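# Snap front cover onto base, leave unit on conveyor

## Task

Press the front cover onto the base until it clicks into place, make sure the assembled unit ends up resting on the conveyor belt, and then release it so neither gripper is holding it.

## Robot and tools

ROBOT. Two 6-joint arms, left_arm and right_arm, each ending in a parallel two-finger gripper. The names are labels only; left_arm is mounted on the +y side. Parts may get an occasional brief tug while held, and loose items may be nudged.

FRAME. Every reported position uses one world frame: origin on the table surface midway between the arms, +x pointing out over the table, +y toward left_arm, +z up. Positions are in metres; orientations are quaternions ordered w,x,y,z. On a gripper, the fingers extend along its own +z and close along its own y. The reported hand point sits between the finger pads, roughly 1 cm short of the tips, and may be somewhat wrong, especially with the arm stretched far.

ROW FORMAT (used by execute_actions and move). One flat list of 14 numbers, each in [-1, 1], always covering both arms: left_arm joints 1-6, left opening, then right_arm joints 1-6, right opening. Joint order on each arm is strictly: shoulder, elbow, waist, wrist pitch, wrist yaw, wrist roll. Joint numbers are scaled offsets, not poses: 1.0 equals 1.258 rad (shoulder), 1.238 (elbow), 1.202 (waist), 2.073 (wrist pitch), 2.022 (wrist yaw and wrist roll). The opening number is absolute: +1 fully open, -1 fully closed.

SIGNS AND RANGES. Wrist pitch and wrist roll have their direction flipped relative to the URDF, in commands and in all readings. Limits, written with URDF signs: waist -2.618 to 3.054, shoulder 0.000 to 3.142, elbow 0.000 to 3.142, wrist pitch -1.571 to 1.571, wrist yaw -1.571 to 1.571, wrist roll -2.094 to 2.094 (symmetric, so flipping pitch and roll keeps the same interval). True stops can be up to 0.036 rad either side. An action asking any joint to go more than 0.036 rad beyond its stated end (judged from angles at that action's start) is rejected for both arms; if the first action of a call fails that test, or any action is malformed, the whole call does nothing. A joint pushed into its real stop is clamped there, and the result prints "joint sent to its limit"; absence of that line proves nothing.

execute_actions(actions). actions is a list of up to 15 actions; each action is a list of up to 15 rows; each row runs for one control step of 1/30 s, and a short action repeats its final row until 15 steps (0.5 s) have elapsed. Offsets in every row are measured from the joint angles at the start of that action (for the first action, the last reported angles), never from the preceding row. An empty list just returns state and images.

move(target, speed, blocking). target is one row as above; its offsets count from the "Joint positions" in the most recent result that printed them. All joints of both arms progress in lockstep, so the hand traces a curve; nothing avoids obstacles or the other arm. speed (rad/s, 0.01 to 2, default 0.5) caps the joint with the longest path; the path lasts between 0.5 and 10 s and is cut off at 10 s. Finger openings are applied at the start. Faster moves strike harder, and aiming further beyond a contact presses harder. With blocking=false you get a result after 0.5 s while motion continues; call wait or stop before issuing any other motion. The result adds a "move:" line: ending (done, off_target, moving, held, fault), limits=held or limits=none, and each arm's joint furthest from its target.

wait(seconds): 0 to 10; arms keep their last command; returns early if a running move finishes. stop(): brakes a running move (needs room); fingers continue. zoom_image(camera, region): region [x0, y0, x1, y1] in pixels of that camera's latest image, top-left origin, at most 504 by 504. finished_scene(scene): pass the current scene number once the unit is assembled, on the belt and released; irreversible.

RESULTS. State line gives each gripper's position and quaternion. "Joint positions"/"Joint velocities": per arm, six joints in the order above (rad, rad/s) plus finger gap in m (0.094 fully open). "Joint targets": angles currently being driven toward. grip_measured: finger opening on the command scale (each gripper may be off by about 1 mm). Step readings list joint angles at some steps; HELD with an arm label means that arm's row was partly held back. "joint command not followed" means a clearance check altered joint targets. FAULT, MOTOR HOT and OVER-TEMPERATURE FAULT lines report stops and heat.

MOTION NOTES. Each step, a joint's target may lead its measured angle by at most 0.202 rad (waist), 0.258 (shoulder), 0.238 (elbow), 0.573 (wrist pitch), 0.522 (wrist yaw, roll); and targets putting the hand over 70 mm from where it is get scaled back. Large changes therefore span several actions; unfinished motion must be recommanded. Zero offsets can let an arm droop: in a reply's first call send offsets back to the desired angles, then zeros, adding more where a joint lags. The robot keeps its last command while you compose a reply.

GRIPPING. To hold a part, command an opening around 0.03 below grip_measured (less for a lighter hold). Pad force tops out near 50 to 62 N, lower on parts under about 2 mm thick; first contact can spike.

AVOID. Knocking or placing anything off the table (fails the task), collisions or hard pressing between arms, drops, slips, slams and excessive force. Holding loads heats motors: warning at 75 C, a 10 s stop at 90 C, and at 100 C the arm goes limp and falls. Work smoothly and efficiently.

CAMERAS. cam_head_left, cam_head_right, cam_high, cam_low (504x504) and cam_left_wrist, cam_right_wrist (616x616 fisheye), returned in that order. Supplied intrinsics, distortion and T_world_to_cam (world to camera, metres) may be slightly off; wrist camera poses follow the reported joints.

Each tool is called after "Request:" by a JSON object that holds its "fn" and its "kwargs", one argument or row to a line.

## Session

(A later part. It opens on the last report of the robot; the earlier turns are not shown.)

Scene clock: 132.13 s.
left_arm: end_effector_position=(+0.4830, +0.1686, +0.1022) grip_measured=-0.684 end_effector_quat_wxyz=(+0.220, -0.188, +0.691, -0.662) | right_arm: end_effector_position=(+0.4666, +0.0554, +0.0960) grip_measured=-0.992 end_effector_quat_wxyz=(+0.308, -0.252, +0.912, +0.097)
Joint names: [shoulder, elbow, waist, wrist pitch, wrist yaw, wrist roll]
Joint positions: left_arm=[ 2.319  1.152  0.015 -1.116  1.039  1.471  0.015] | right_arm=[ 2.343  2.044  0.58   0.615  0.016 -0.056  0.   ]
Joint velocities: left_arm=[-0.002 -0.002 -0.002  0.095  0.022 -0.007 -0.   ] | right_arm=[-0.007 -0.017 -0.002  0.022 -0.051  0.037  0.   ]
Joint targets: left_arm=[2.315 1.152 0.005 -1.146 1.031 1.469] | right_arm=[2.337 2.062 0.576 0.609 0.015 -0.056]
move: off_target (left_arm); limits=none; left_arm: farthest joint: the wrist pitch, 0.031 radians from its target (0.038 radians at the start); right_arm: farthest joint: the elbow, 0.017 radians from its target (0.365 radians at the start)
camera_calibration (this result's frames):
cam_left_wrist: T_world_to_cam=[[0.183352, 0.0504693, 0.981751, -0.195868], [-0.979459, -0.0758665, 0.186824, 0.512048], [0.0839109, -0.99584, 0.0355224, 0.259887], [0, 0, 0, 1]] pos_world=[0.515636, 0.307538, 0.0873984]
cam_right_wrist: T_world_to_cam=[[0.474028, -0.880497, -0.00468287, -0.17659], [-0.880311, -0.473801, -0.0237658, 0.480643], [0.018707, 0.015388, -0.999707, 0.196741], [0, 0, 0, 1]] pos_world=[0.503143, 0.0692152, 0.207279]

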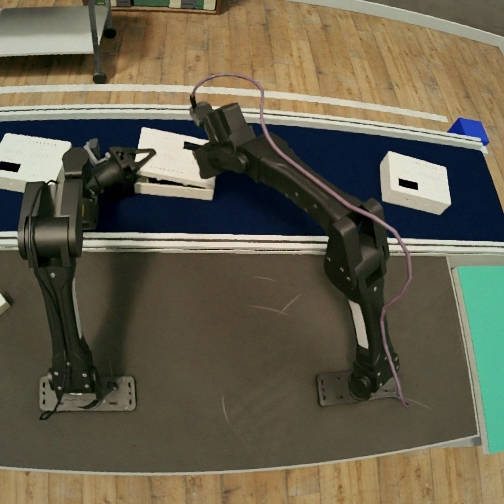

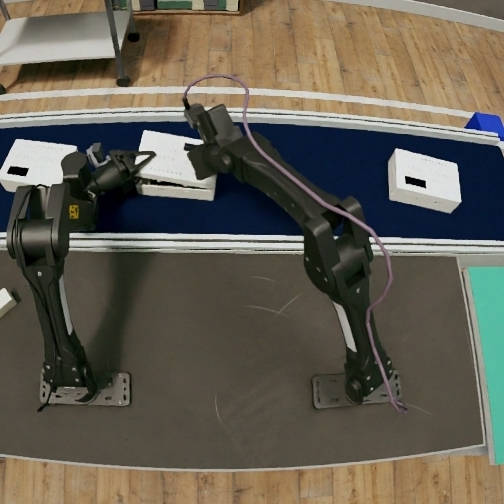

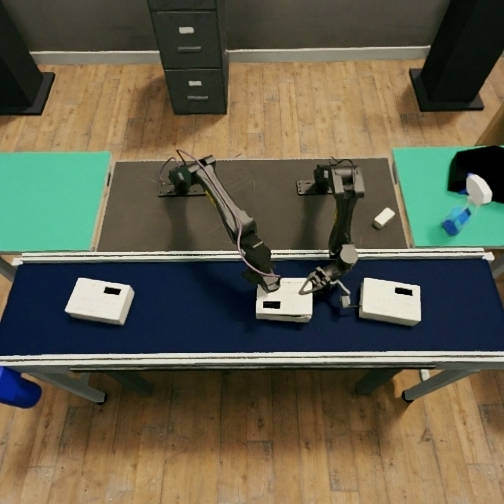

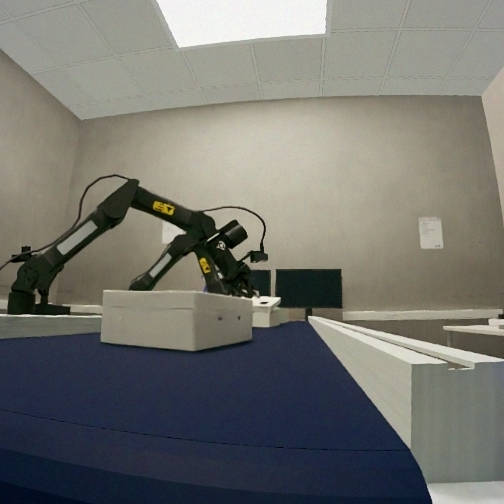

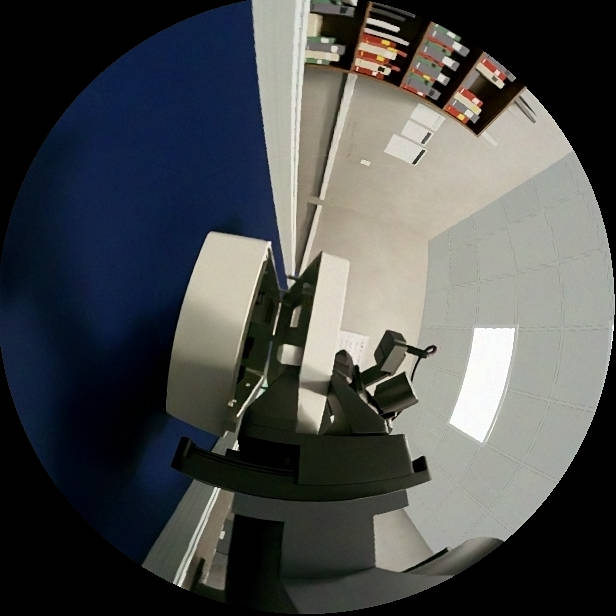

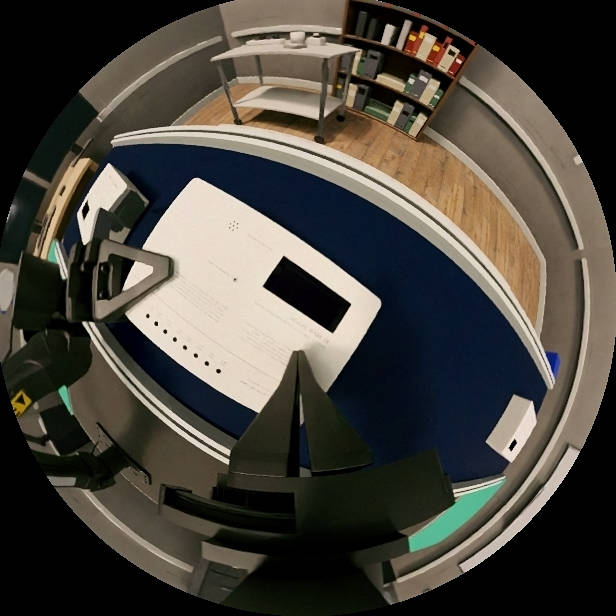

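Request:
{"fn": "move", "kwargs": {
  "target": [0,0,0,-0.015,0,0,-0.55,0.045,0,-0.03,0,0,0,-1],
  "speed": 0.1
}}

Request:
{"fn": "move", "kwargs": {
  "target": [-0.02,-0.08,0.075,-0.06,0.045,0,-0.5,0.02,0,0,0,0,0,-1],
  "speed": 0.1
}}

Request:
{"fn": "zoom_image", "kwargs": {
  "camera": "cam_head_left",
  "region": [90, 120, 240, 220]
}}

Scene clock: 138.80 s.
left_arm: end_effector_position=(+0.4829, +0.1686, +0.0989) grip_measured=-0.553 end_effector_quat_wxyz=(+0.216, -0.191, +0.692, -0.662) | right_arm: end_effector_position=(+0.4779, +0.0424, +0.0826) grip_measured=-0.992 end_effector_quat_wxyz=(+0.304, -0.240, +0.917, +0.091)
Joint names: [shoulder, elbow, waist, wrist pitch, wrist yaw, wrist roll]
Joint positions: left_arm=[ 2.325  1.152  0.015 -1.114  1.039  1.474  0.021] | right_arm=[ 2.37   2.044  0.552  0.599  0.015 -0.056  0.   ]
Joint velocities: left_arm=[-0.002 -0.007 -0.017  0.066  0.007 -0.007 -0.   ] | right_arm=[ 0.002 -0.012 -0.007  0.007  0.022  0.007  0.   ]
Joint targets: left_arm=[2.319 1.152 0.015 -1.147 1.039 1.472] | right_arm=[2.400 2.044 0.544 0.614 0.016 -0.056]
move: off_target (left_arm, right_arm); limits=none; left_arm: farthest joint: the wrist pitch, 0.033 radians from its target (0.031 radians at the start); right_arm: farthest joint: the shoulder, 0.029 radians from its target (0.056 radians at the start)
camera_calibration (this result's frames):
cam_left_wrist: T_world_to_cam=[[0.193001, 0.0523406, 0.979802, -0.197316], [-0.977567, -0.0755763, 0.196598, 0.510623], [0.0843399, -0.995765, 0.0365801, 0.259686], [0, 0, 0, 1]] pos_world=[0.515348, 0.307505, 0.0834438]
cam_right_wrist: T_world_to_cam=[[0.449356, -0.893343, -0.0040668, -0.181145], [-0.893305, -0.449281, -0.012324, 0.488303], [0.00918244, 0.00917077, -0.999916, 0.188136], [0, 0, 0, 1]] pos_world=[0.515875, 0.0558356, 0.193402]

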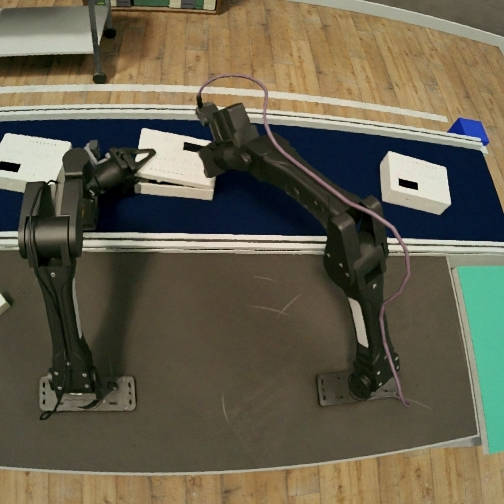

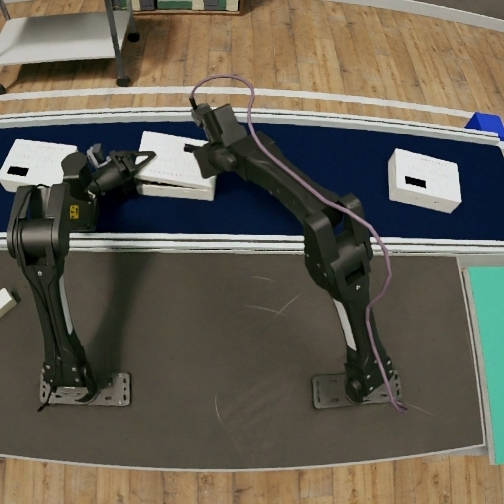

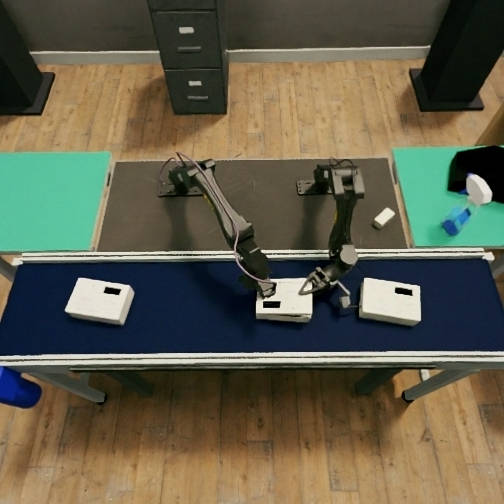

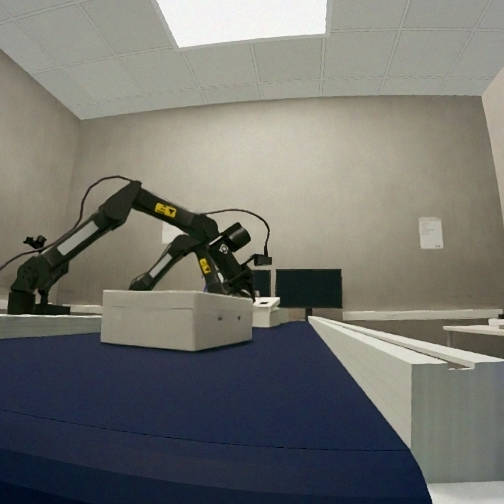

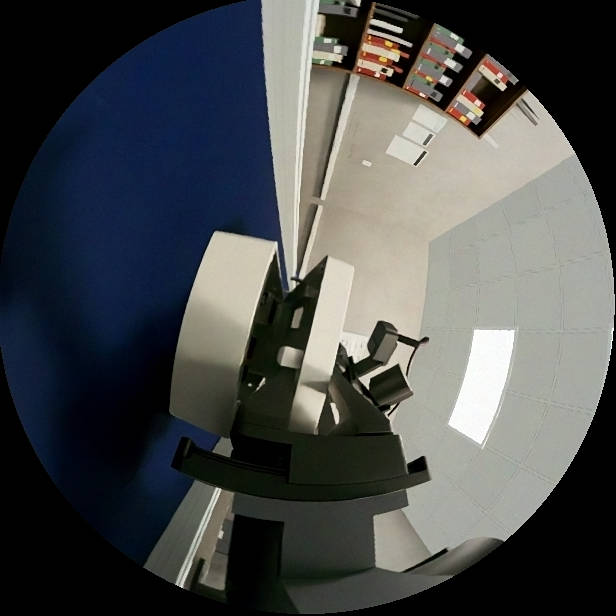

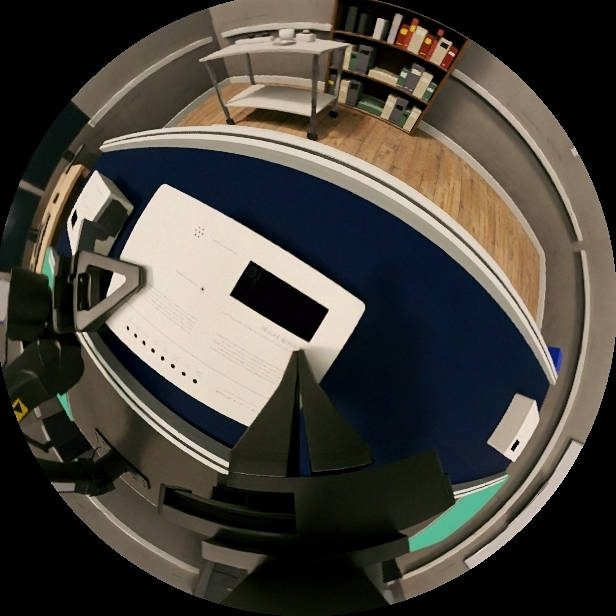

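Scene clock: 140.47 s.
left_arm: end_effector_position=(+0.4619, +0.2009, +0.0892) grip_measured=-0.503 end_effector_quat_wxyz=(+0.222, -0.189, +0.688, -0.664) | right_arm: end_effector_position=(+0.4800, +0.0438, +0.0845) grip_measured=-0.992 end_effector_quat_wxyz=(+0.310, -0.239, +0.915, +0.093)
Joint names: [shoulder, elbow, waist, wrist pitch, wrist yaw, wrist roll]
Joint positions: left_arm=[ 2.325  1.063  0.097 -1.218  1.116  1.477  0.023] | right_arm=[ 2.37   2.044  0.552  0.586  0.015 -0.056  0.   ]
Joint velocities: left_arm=[-0.002 -0.002 -0.012 -0.051 -0.022  0.007  0.   ] | right_arm=[-0.012 -0.002  0.012  0.022 -0.007  0.037 -0.001]
Joint targets: left_arm=[2.300 1.053 0.105 -1.239 1.130 1.474] | right_arm=[2.395 2.044 0.552 0.599 0.015 -0.056]
move: off_target (left_arm, right_arm); limits=none; left_arm: farthest joint: the shoulder, 0.025 radians from its target (0.025 radians at the start); right_arm: farthest joint: the shoulder, 0.025 radians from its target (0.025 radians at the start)
camera_calibration (this result's frames):
cam_left_wrist: T_world_to_cam=[[0.180713, 0.0574277, 0.981858, -0.181019], [-0.979538, -0.0794114, 0.18493, 0.497176], [0.0885908, -0.995186, 0.0419019, 0.291414], [0, 0, 0, 1]] pos_world=[0.493899, 0.339889, 0.0735807]
cam_right_wrist: T_world_to_cam=[[0.449408, -0.89331, -0.00544567, -0.180774], [-0.893101, -0.449149, -0.0252182, 0.491862], [0.0200817, 0.0161968, -0.999667, 0.184498], [0, 0, 0, 1]] pos_world=[0.516819, 0.0564443, 0.195856]

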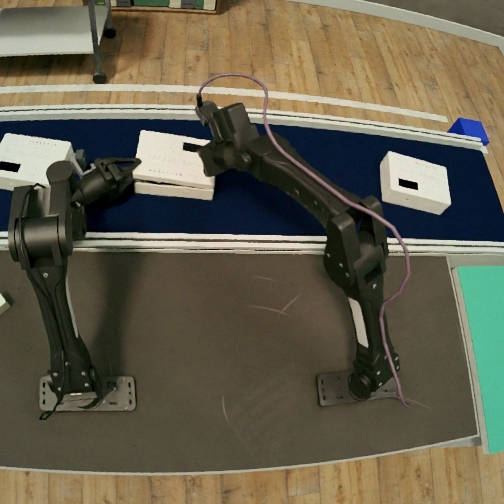

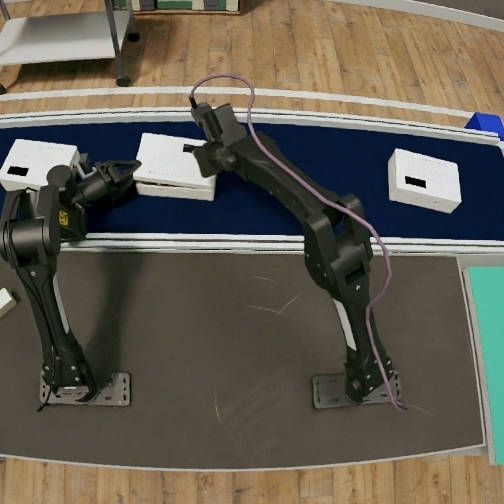

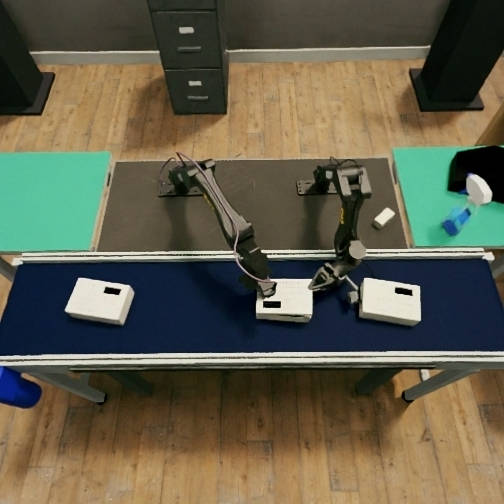

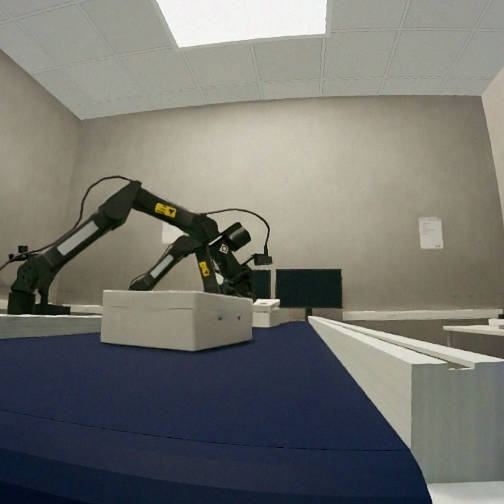

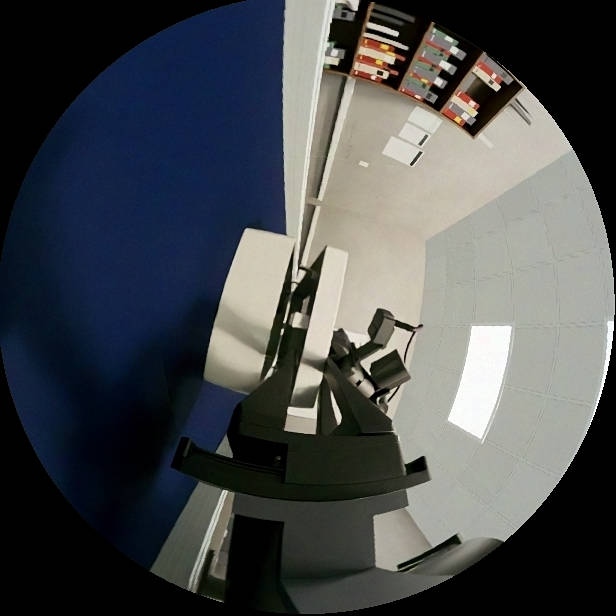

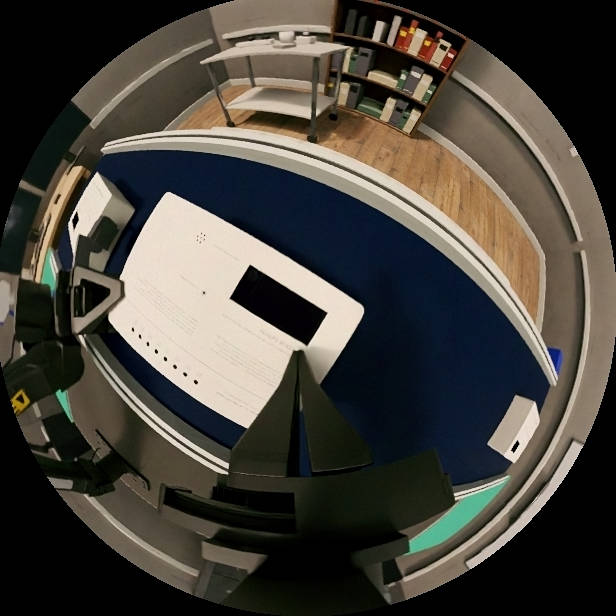

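Region (90, 120, 240, 220) of cam_head_left's 504x504 image, scaled by 3.360, with more detail than that image has.

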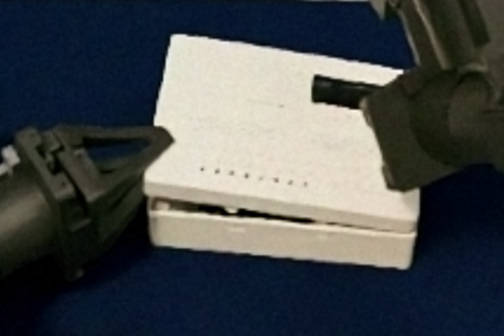

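Request:
{"fn": "move", "kwargs": {
  "target": [-0.02,-0.05,0.055,-0.03,0.02,0,-0.4,0.025,0,0,0.01,0,0,-1],
  "speed": 0.08
}}

Request:
{"fn": "move", "kwargs": {
  "target": [-0.25,0,0,0,0,0,-0.4,0.02,0,0,0.005,0,0,-1]
}}

Request:
{"fn": "zoom_image", "kwargs": {
  "camera": "cam_head_left",
  "region": [90, 120, 240, 220]
}}

Request:
{"fn": "zoom_image", "kwargs": {
  "camera": "cam_high",
  "region": [230, 240, 380, 340]
}}

Scene clock: 148.97 s.
left_arm: end_effector_position=(+0.4505, +0.2232, +0.0803) grip_measured=-0.403 end_effector_quat_wxyz=(+0.223, -0.205, +0.686, -0.662) | right_arm: end_effector_position=(+0.4807, +0.0441, +0.0827) grip_measured=-0.992 end_effector_quat_wxyz=(+0.310, -0.239, +0.915, +0.093)
Joint names: [shoulder, elbow, waist, wrist pitch, wrist yaw, wrist roll]
Joint positions: left_arm=[ 2.325  1.01   0.152 -1.253  1.146  1.481  0.028] | right_arm=[ 2.374  2.044  0.552  0.582  0.016 -0.056  0.   ]
Joint velocities: left_arm=[-0.012 -0.002 -0.007  0.022  0.022  0.051  0.001] | right_arm=[ 0.017  0.002 -0.002 -0.007 -0.095  0.081  0.   ]
Joint targets: left_arm=[2.300 1.001 0.163 -1.280 1.156 1.477] | right_arm=[2.401 2.044 0.552 0.607 0.015 -0.056]
move: off_target (left_arm, right_arm); limits=none; left_arm: farthest joint: the wrist pitch, 0.027 radians from its target (0.062 radians at the start); right_arm: farthest joint: the shoulder, 0.027 radians from its target (0.031 radians at the start)
camera_calibration (this result's frames):
cam_left_wrist: T_world_to_cam=[[0.198228, 0.068422, 0.977765, -0.181535], [-0.973435, -0.102881, 0.204549, 0.490308], [0.114589, -0.992338, 0.0462105, 0.302283], [0, 0, 0, 1]] pos_world=[0.47863, 0.362831, 0.0632379]
cam_right_wrist: T_world_to_cam=[[0.448993, -0.893522, -0.00484575, -0.180688], [-0.893302, -0.448745, -0.0252825, 0.492587], [0.020416, 0.0156804, -0.999669, 0.182495], [0, 0, 0, 1]] pos_world=[0.517431, 0.0567359, 0.194013]

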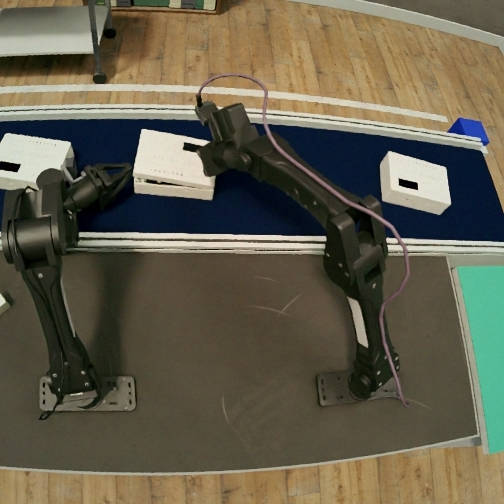

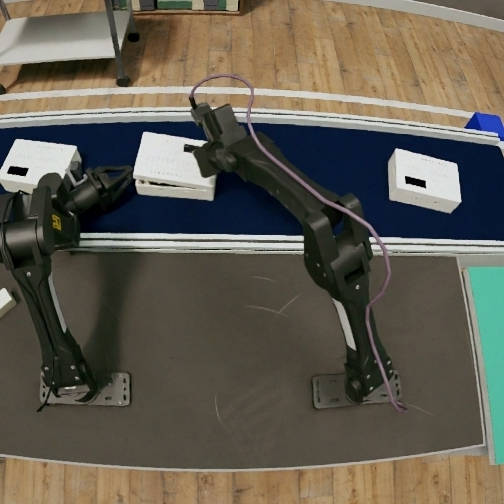

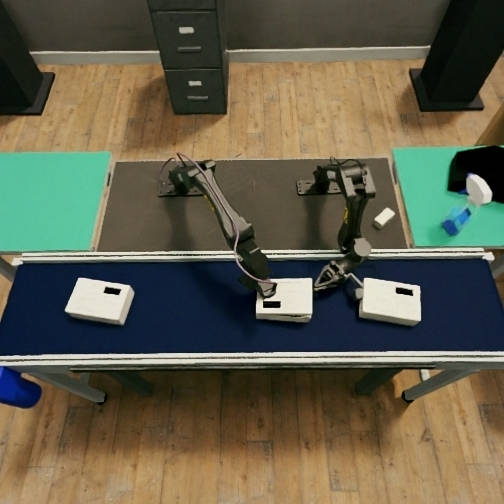

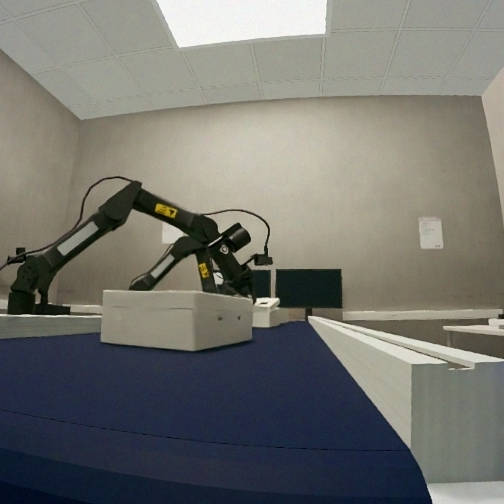

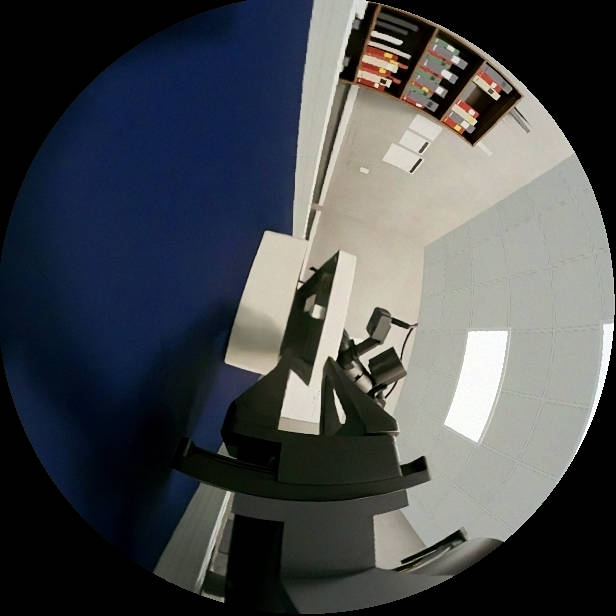

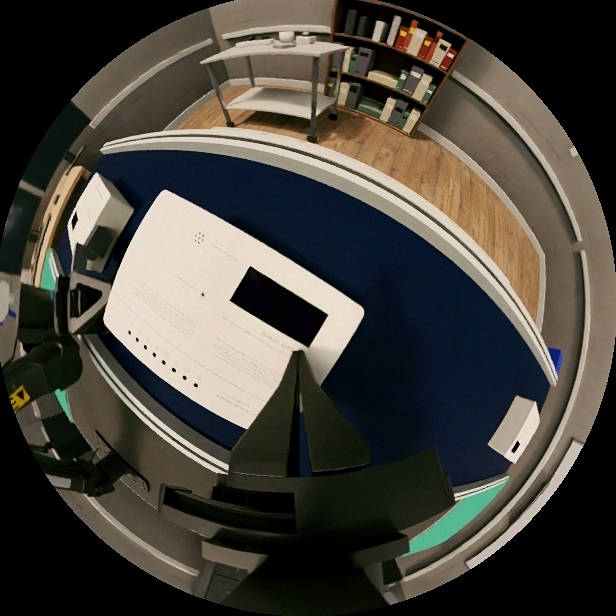

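Scene clock: 150.00 s.
left_arm: end_effector_position=(+0.4425, +0.2216, +0.2118) grip_measured=-0.403 end_effector_quat_wxyz=(+0.322, -0.104, +0.665, -0.665) | right_arm: end_effector_position=(+0.4813, +0.0445, +0.0833) grip_measured=-0.992 end_effector_quat_wxyz=(+0.312, -0.239, +0.915, +0.093)
Joint names: [shoulder, elbow, waist, wrist pitch, wrist yaw, wrist roll]
Joint positions: left_arm=[ 2.026  1.01   0.152 -1.244  1.146  1.485  0.028] | right_arm=[ 2.374  2.044  0.552  0.578  0.016 -0.056  0.   ]
Joint velocities: left_arm=[ 0.012  0.002 -0.007  0.007  0.022  0.037  0.   ] | right_arm=[-0.007 -0.027  0.002 -0.007 -0.022 -0.022  0.   ]
Joint targets: left_arm=[2.010 1.010 0.152 -1.253 1.146 1.481] | right_arm=[2.400 2.044 0.552 0.592 0.016 -0.056]
move: off_target (right_arm); limits=none; left_arm: farthest joint: the shoulder, 0.015 radians from its target (0.315 radians at the start); right_arm: farthest joint: the shoulder, 0.025 radians from its target (0.025 radians at the start)
camera_calibration (this result's frames):
cam_left_wrist: T_world_to_cam=[[-0.0816075, 0.0157506, 0.99654, -0.176918], [-0.991176, -0.106073, -0.0794917, 0.524215], [0.104454, -0.994234, 0.024268, 0.305134], [0, 0, 0, 1]] pos_world=[0.473279, 0.361766, 0.210571]
cam_right_wrist: T_world_to_cam=[[0.449009, -0.893512, -0.00525292, -0.180579], [-0.893215, -0.448689, -0.029074, 0.493618], [0.0236211, 0.0177465, -0.999563, 0.181413], [0, 0, 0, 1]] pos_world=[0.517703, 0.0569116, 0.194737]

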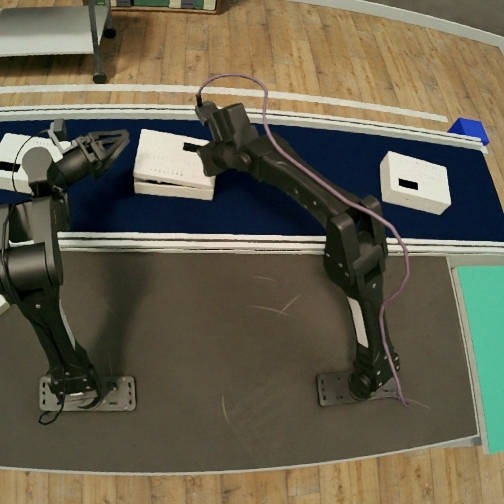

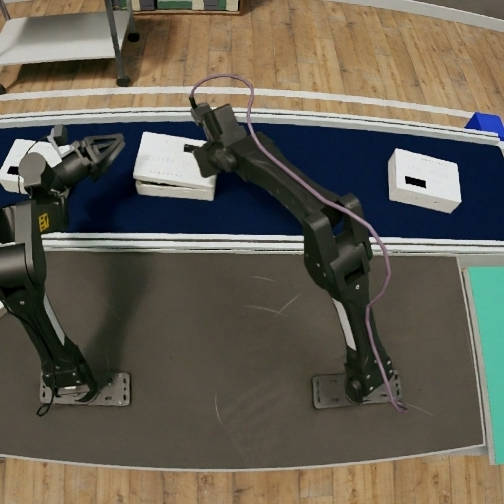

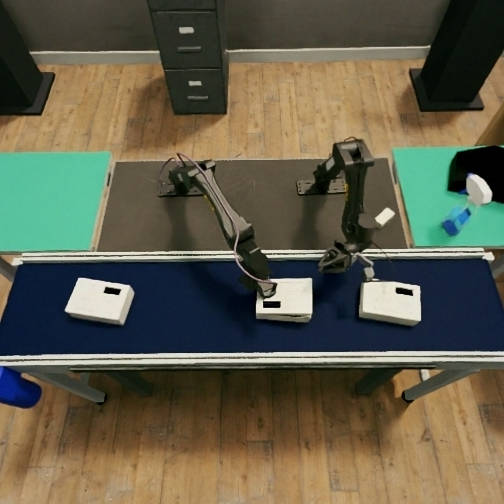

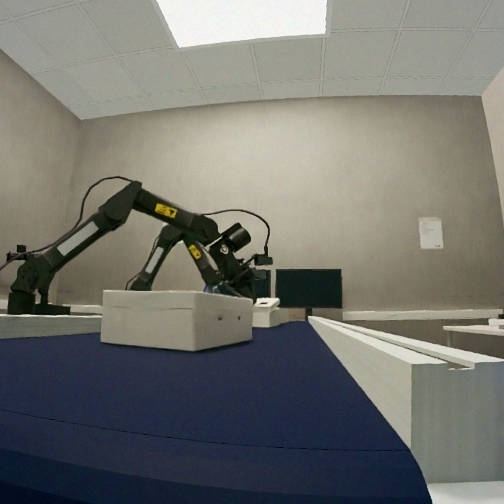

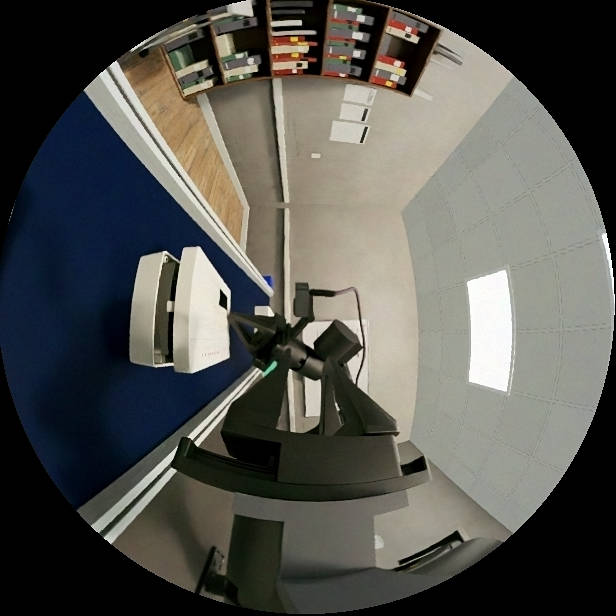

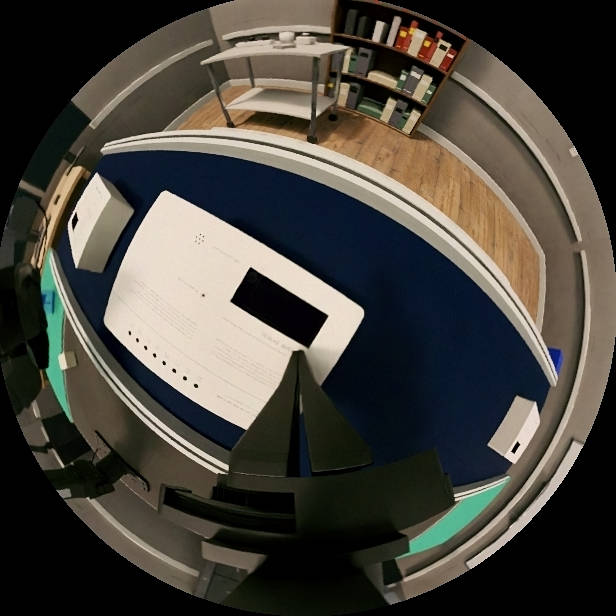

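Region (90, 120, 240, 220) of cam_head_left's 504x504 image, scaled by 3.360, with more detail than that image has.

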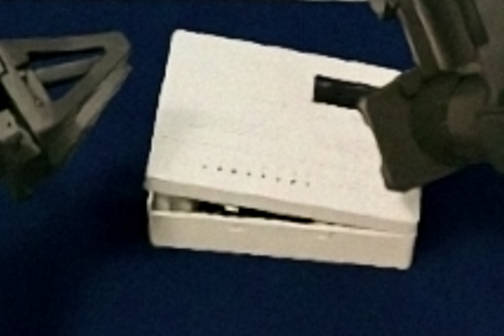

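Region (230, 240, 380, 340) of cam_high's 504x504 image, scaled by 3.360, with more detail than that image has.

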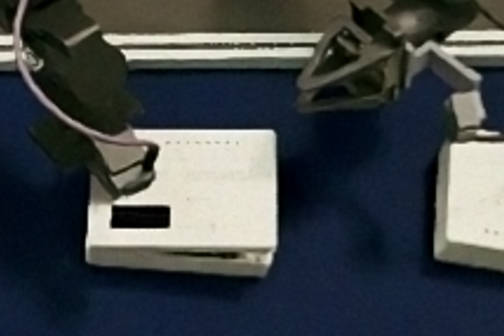

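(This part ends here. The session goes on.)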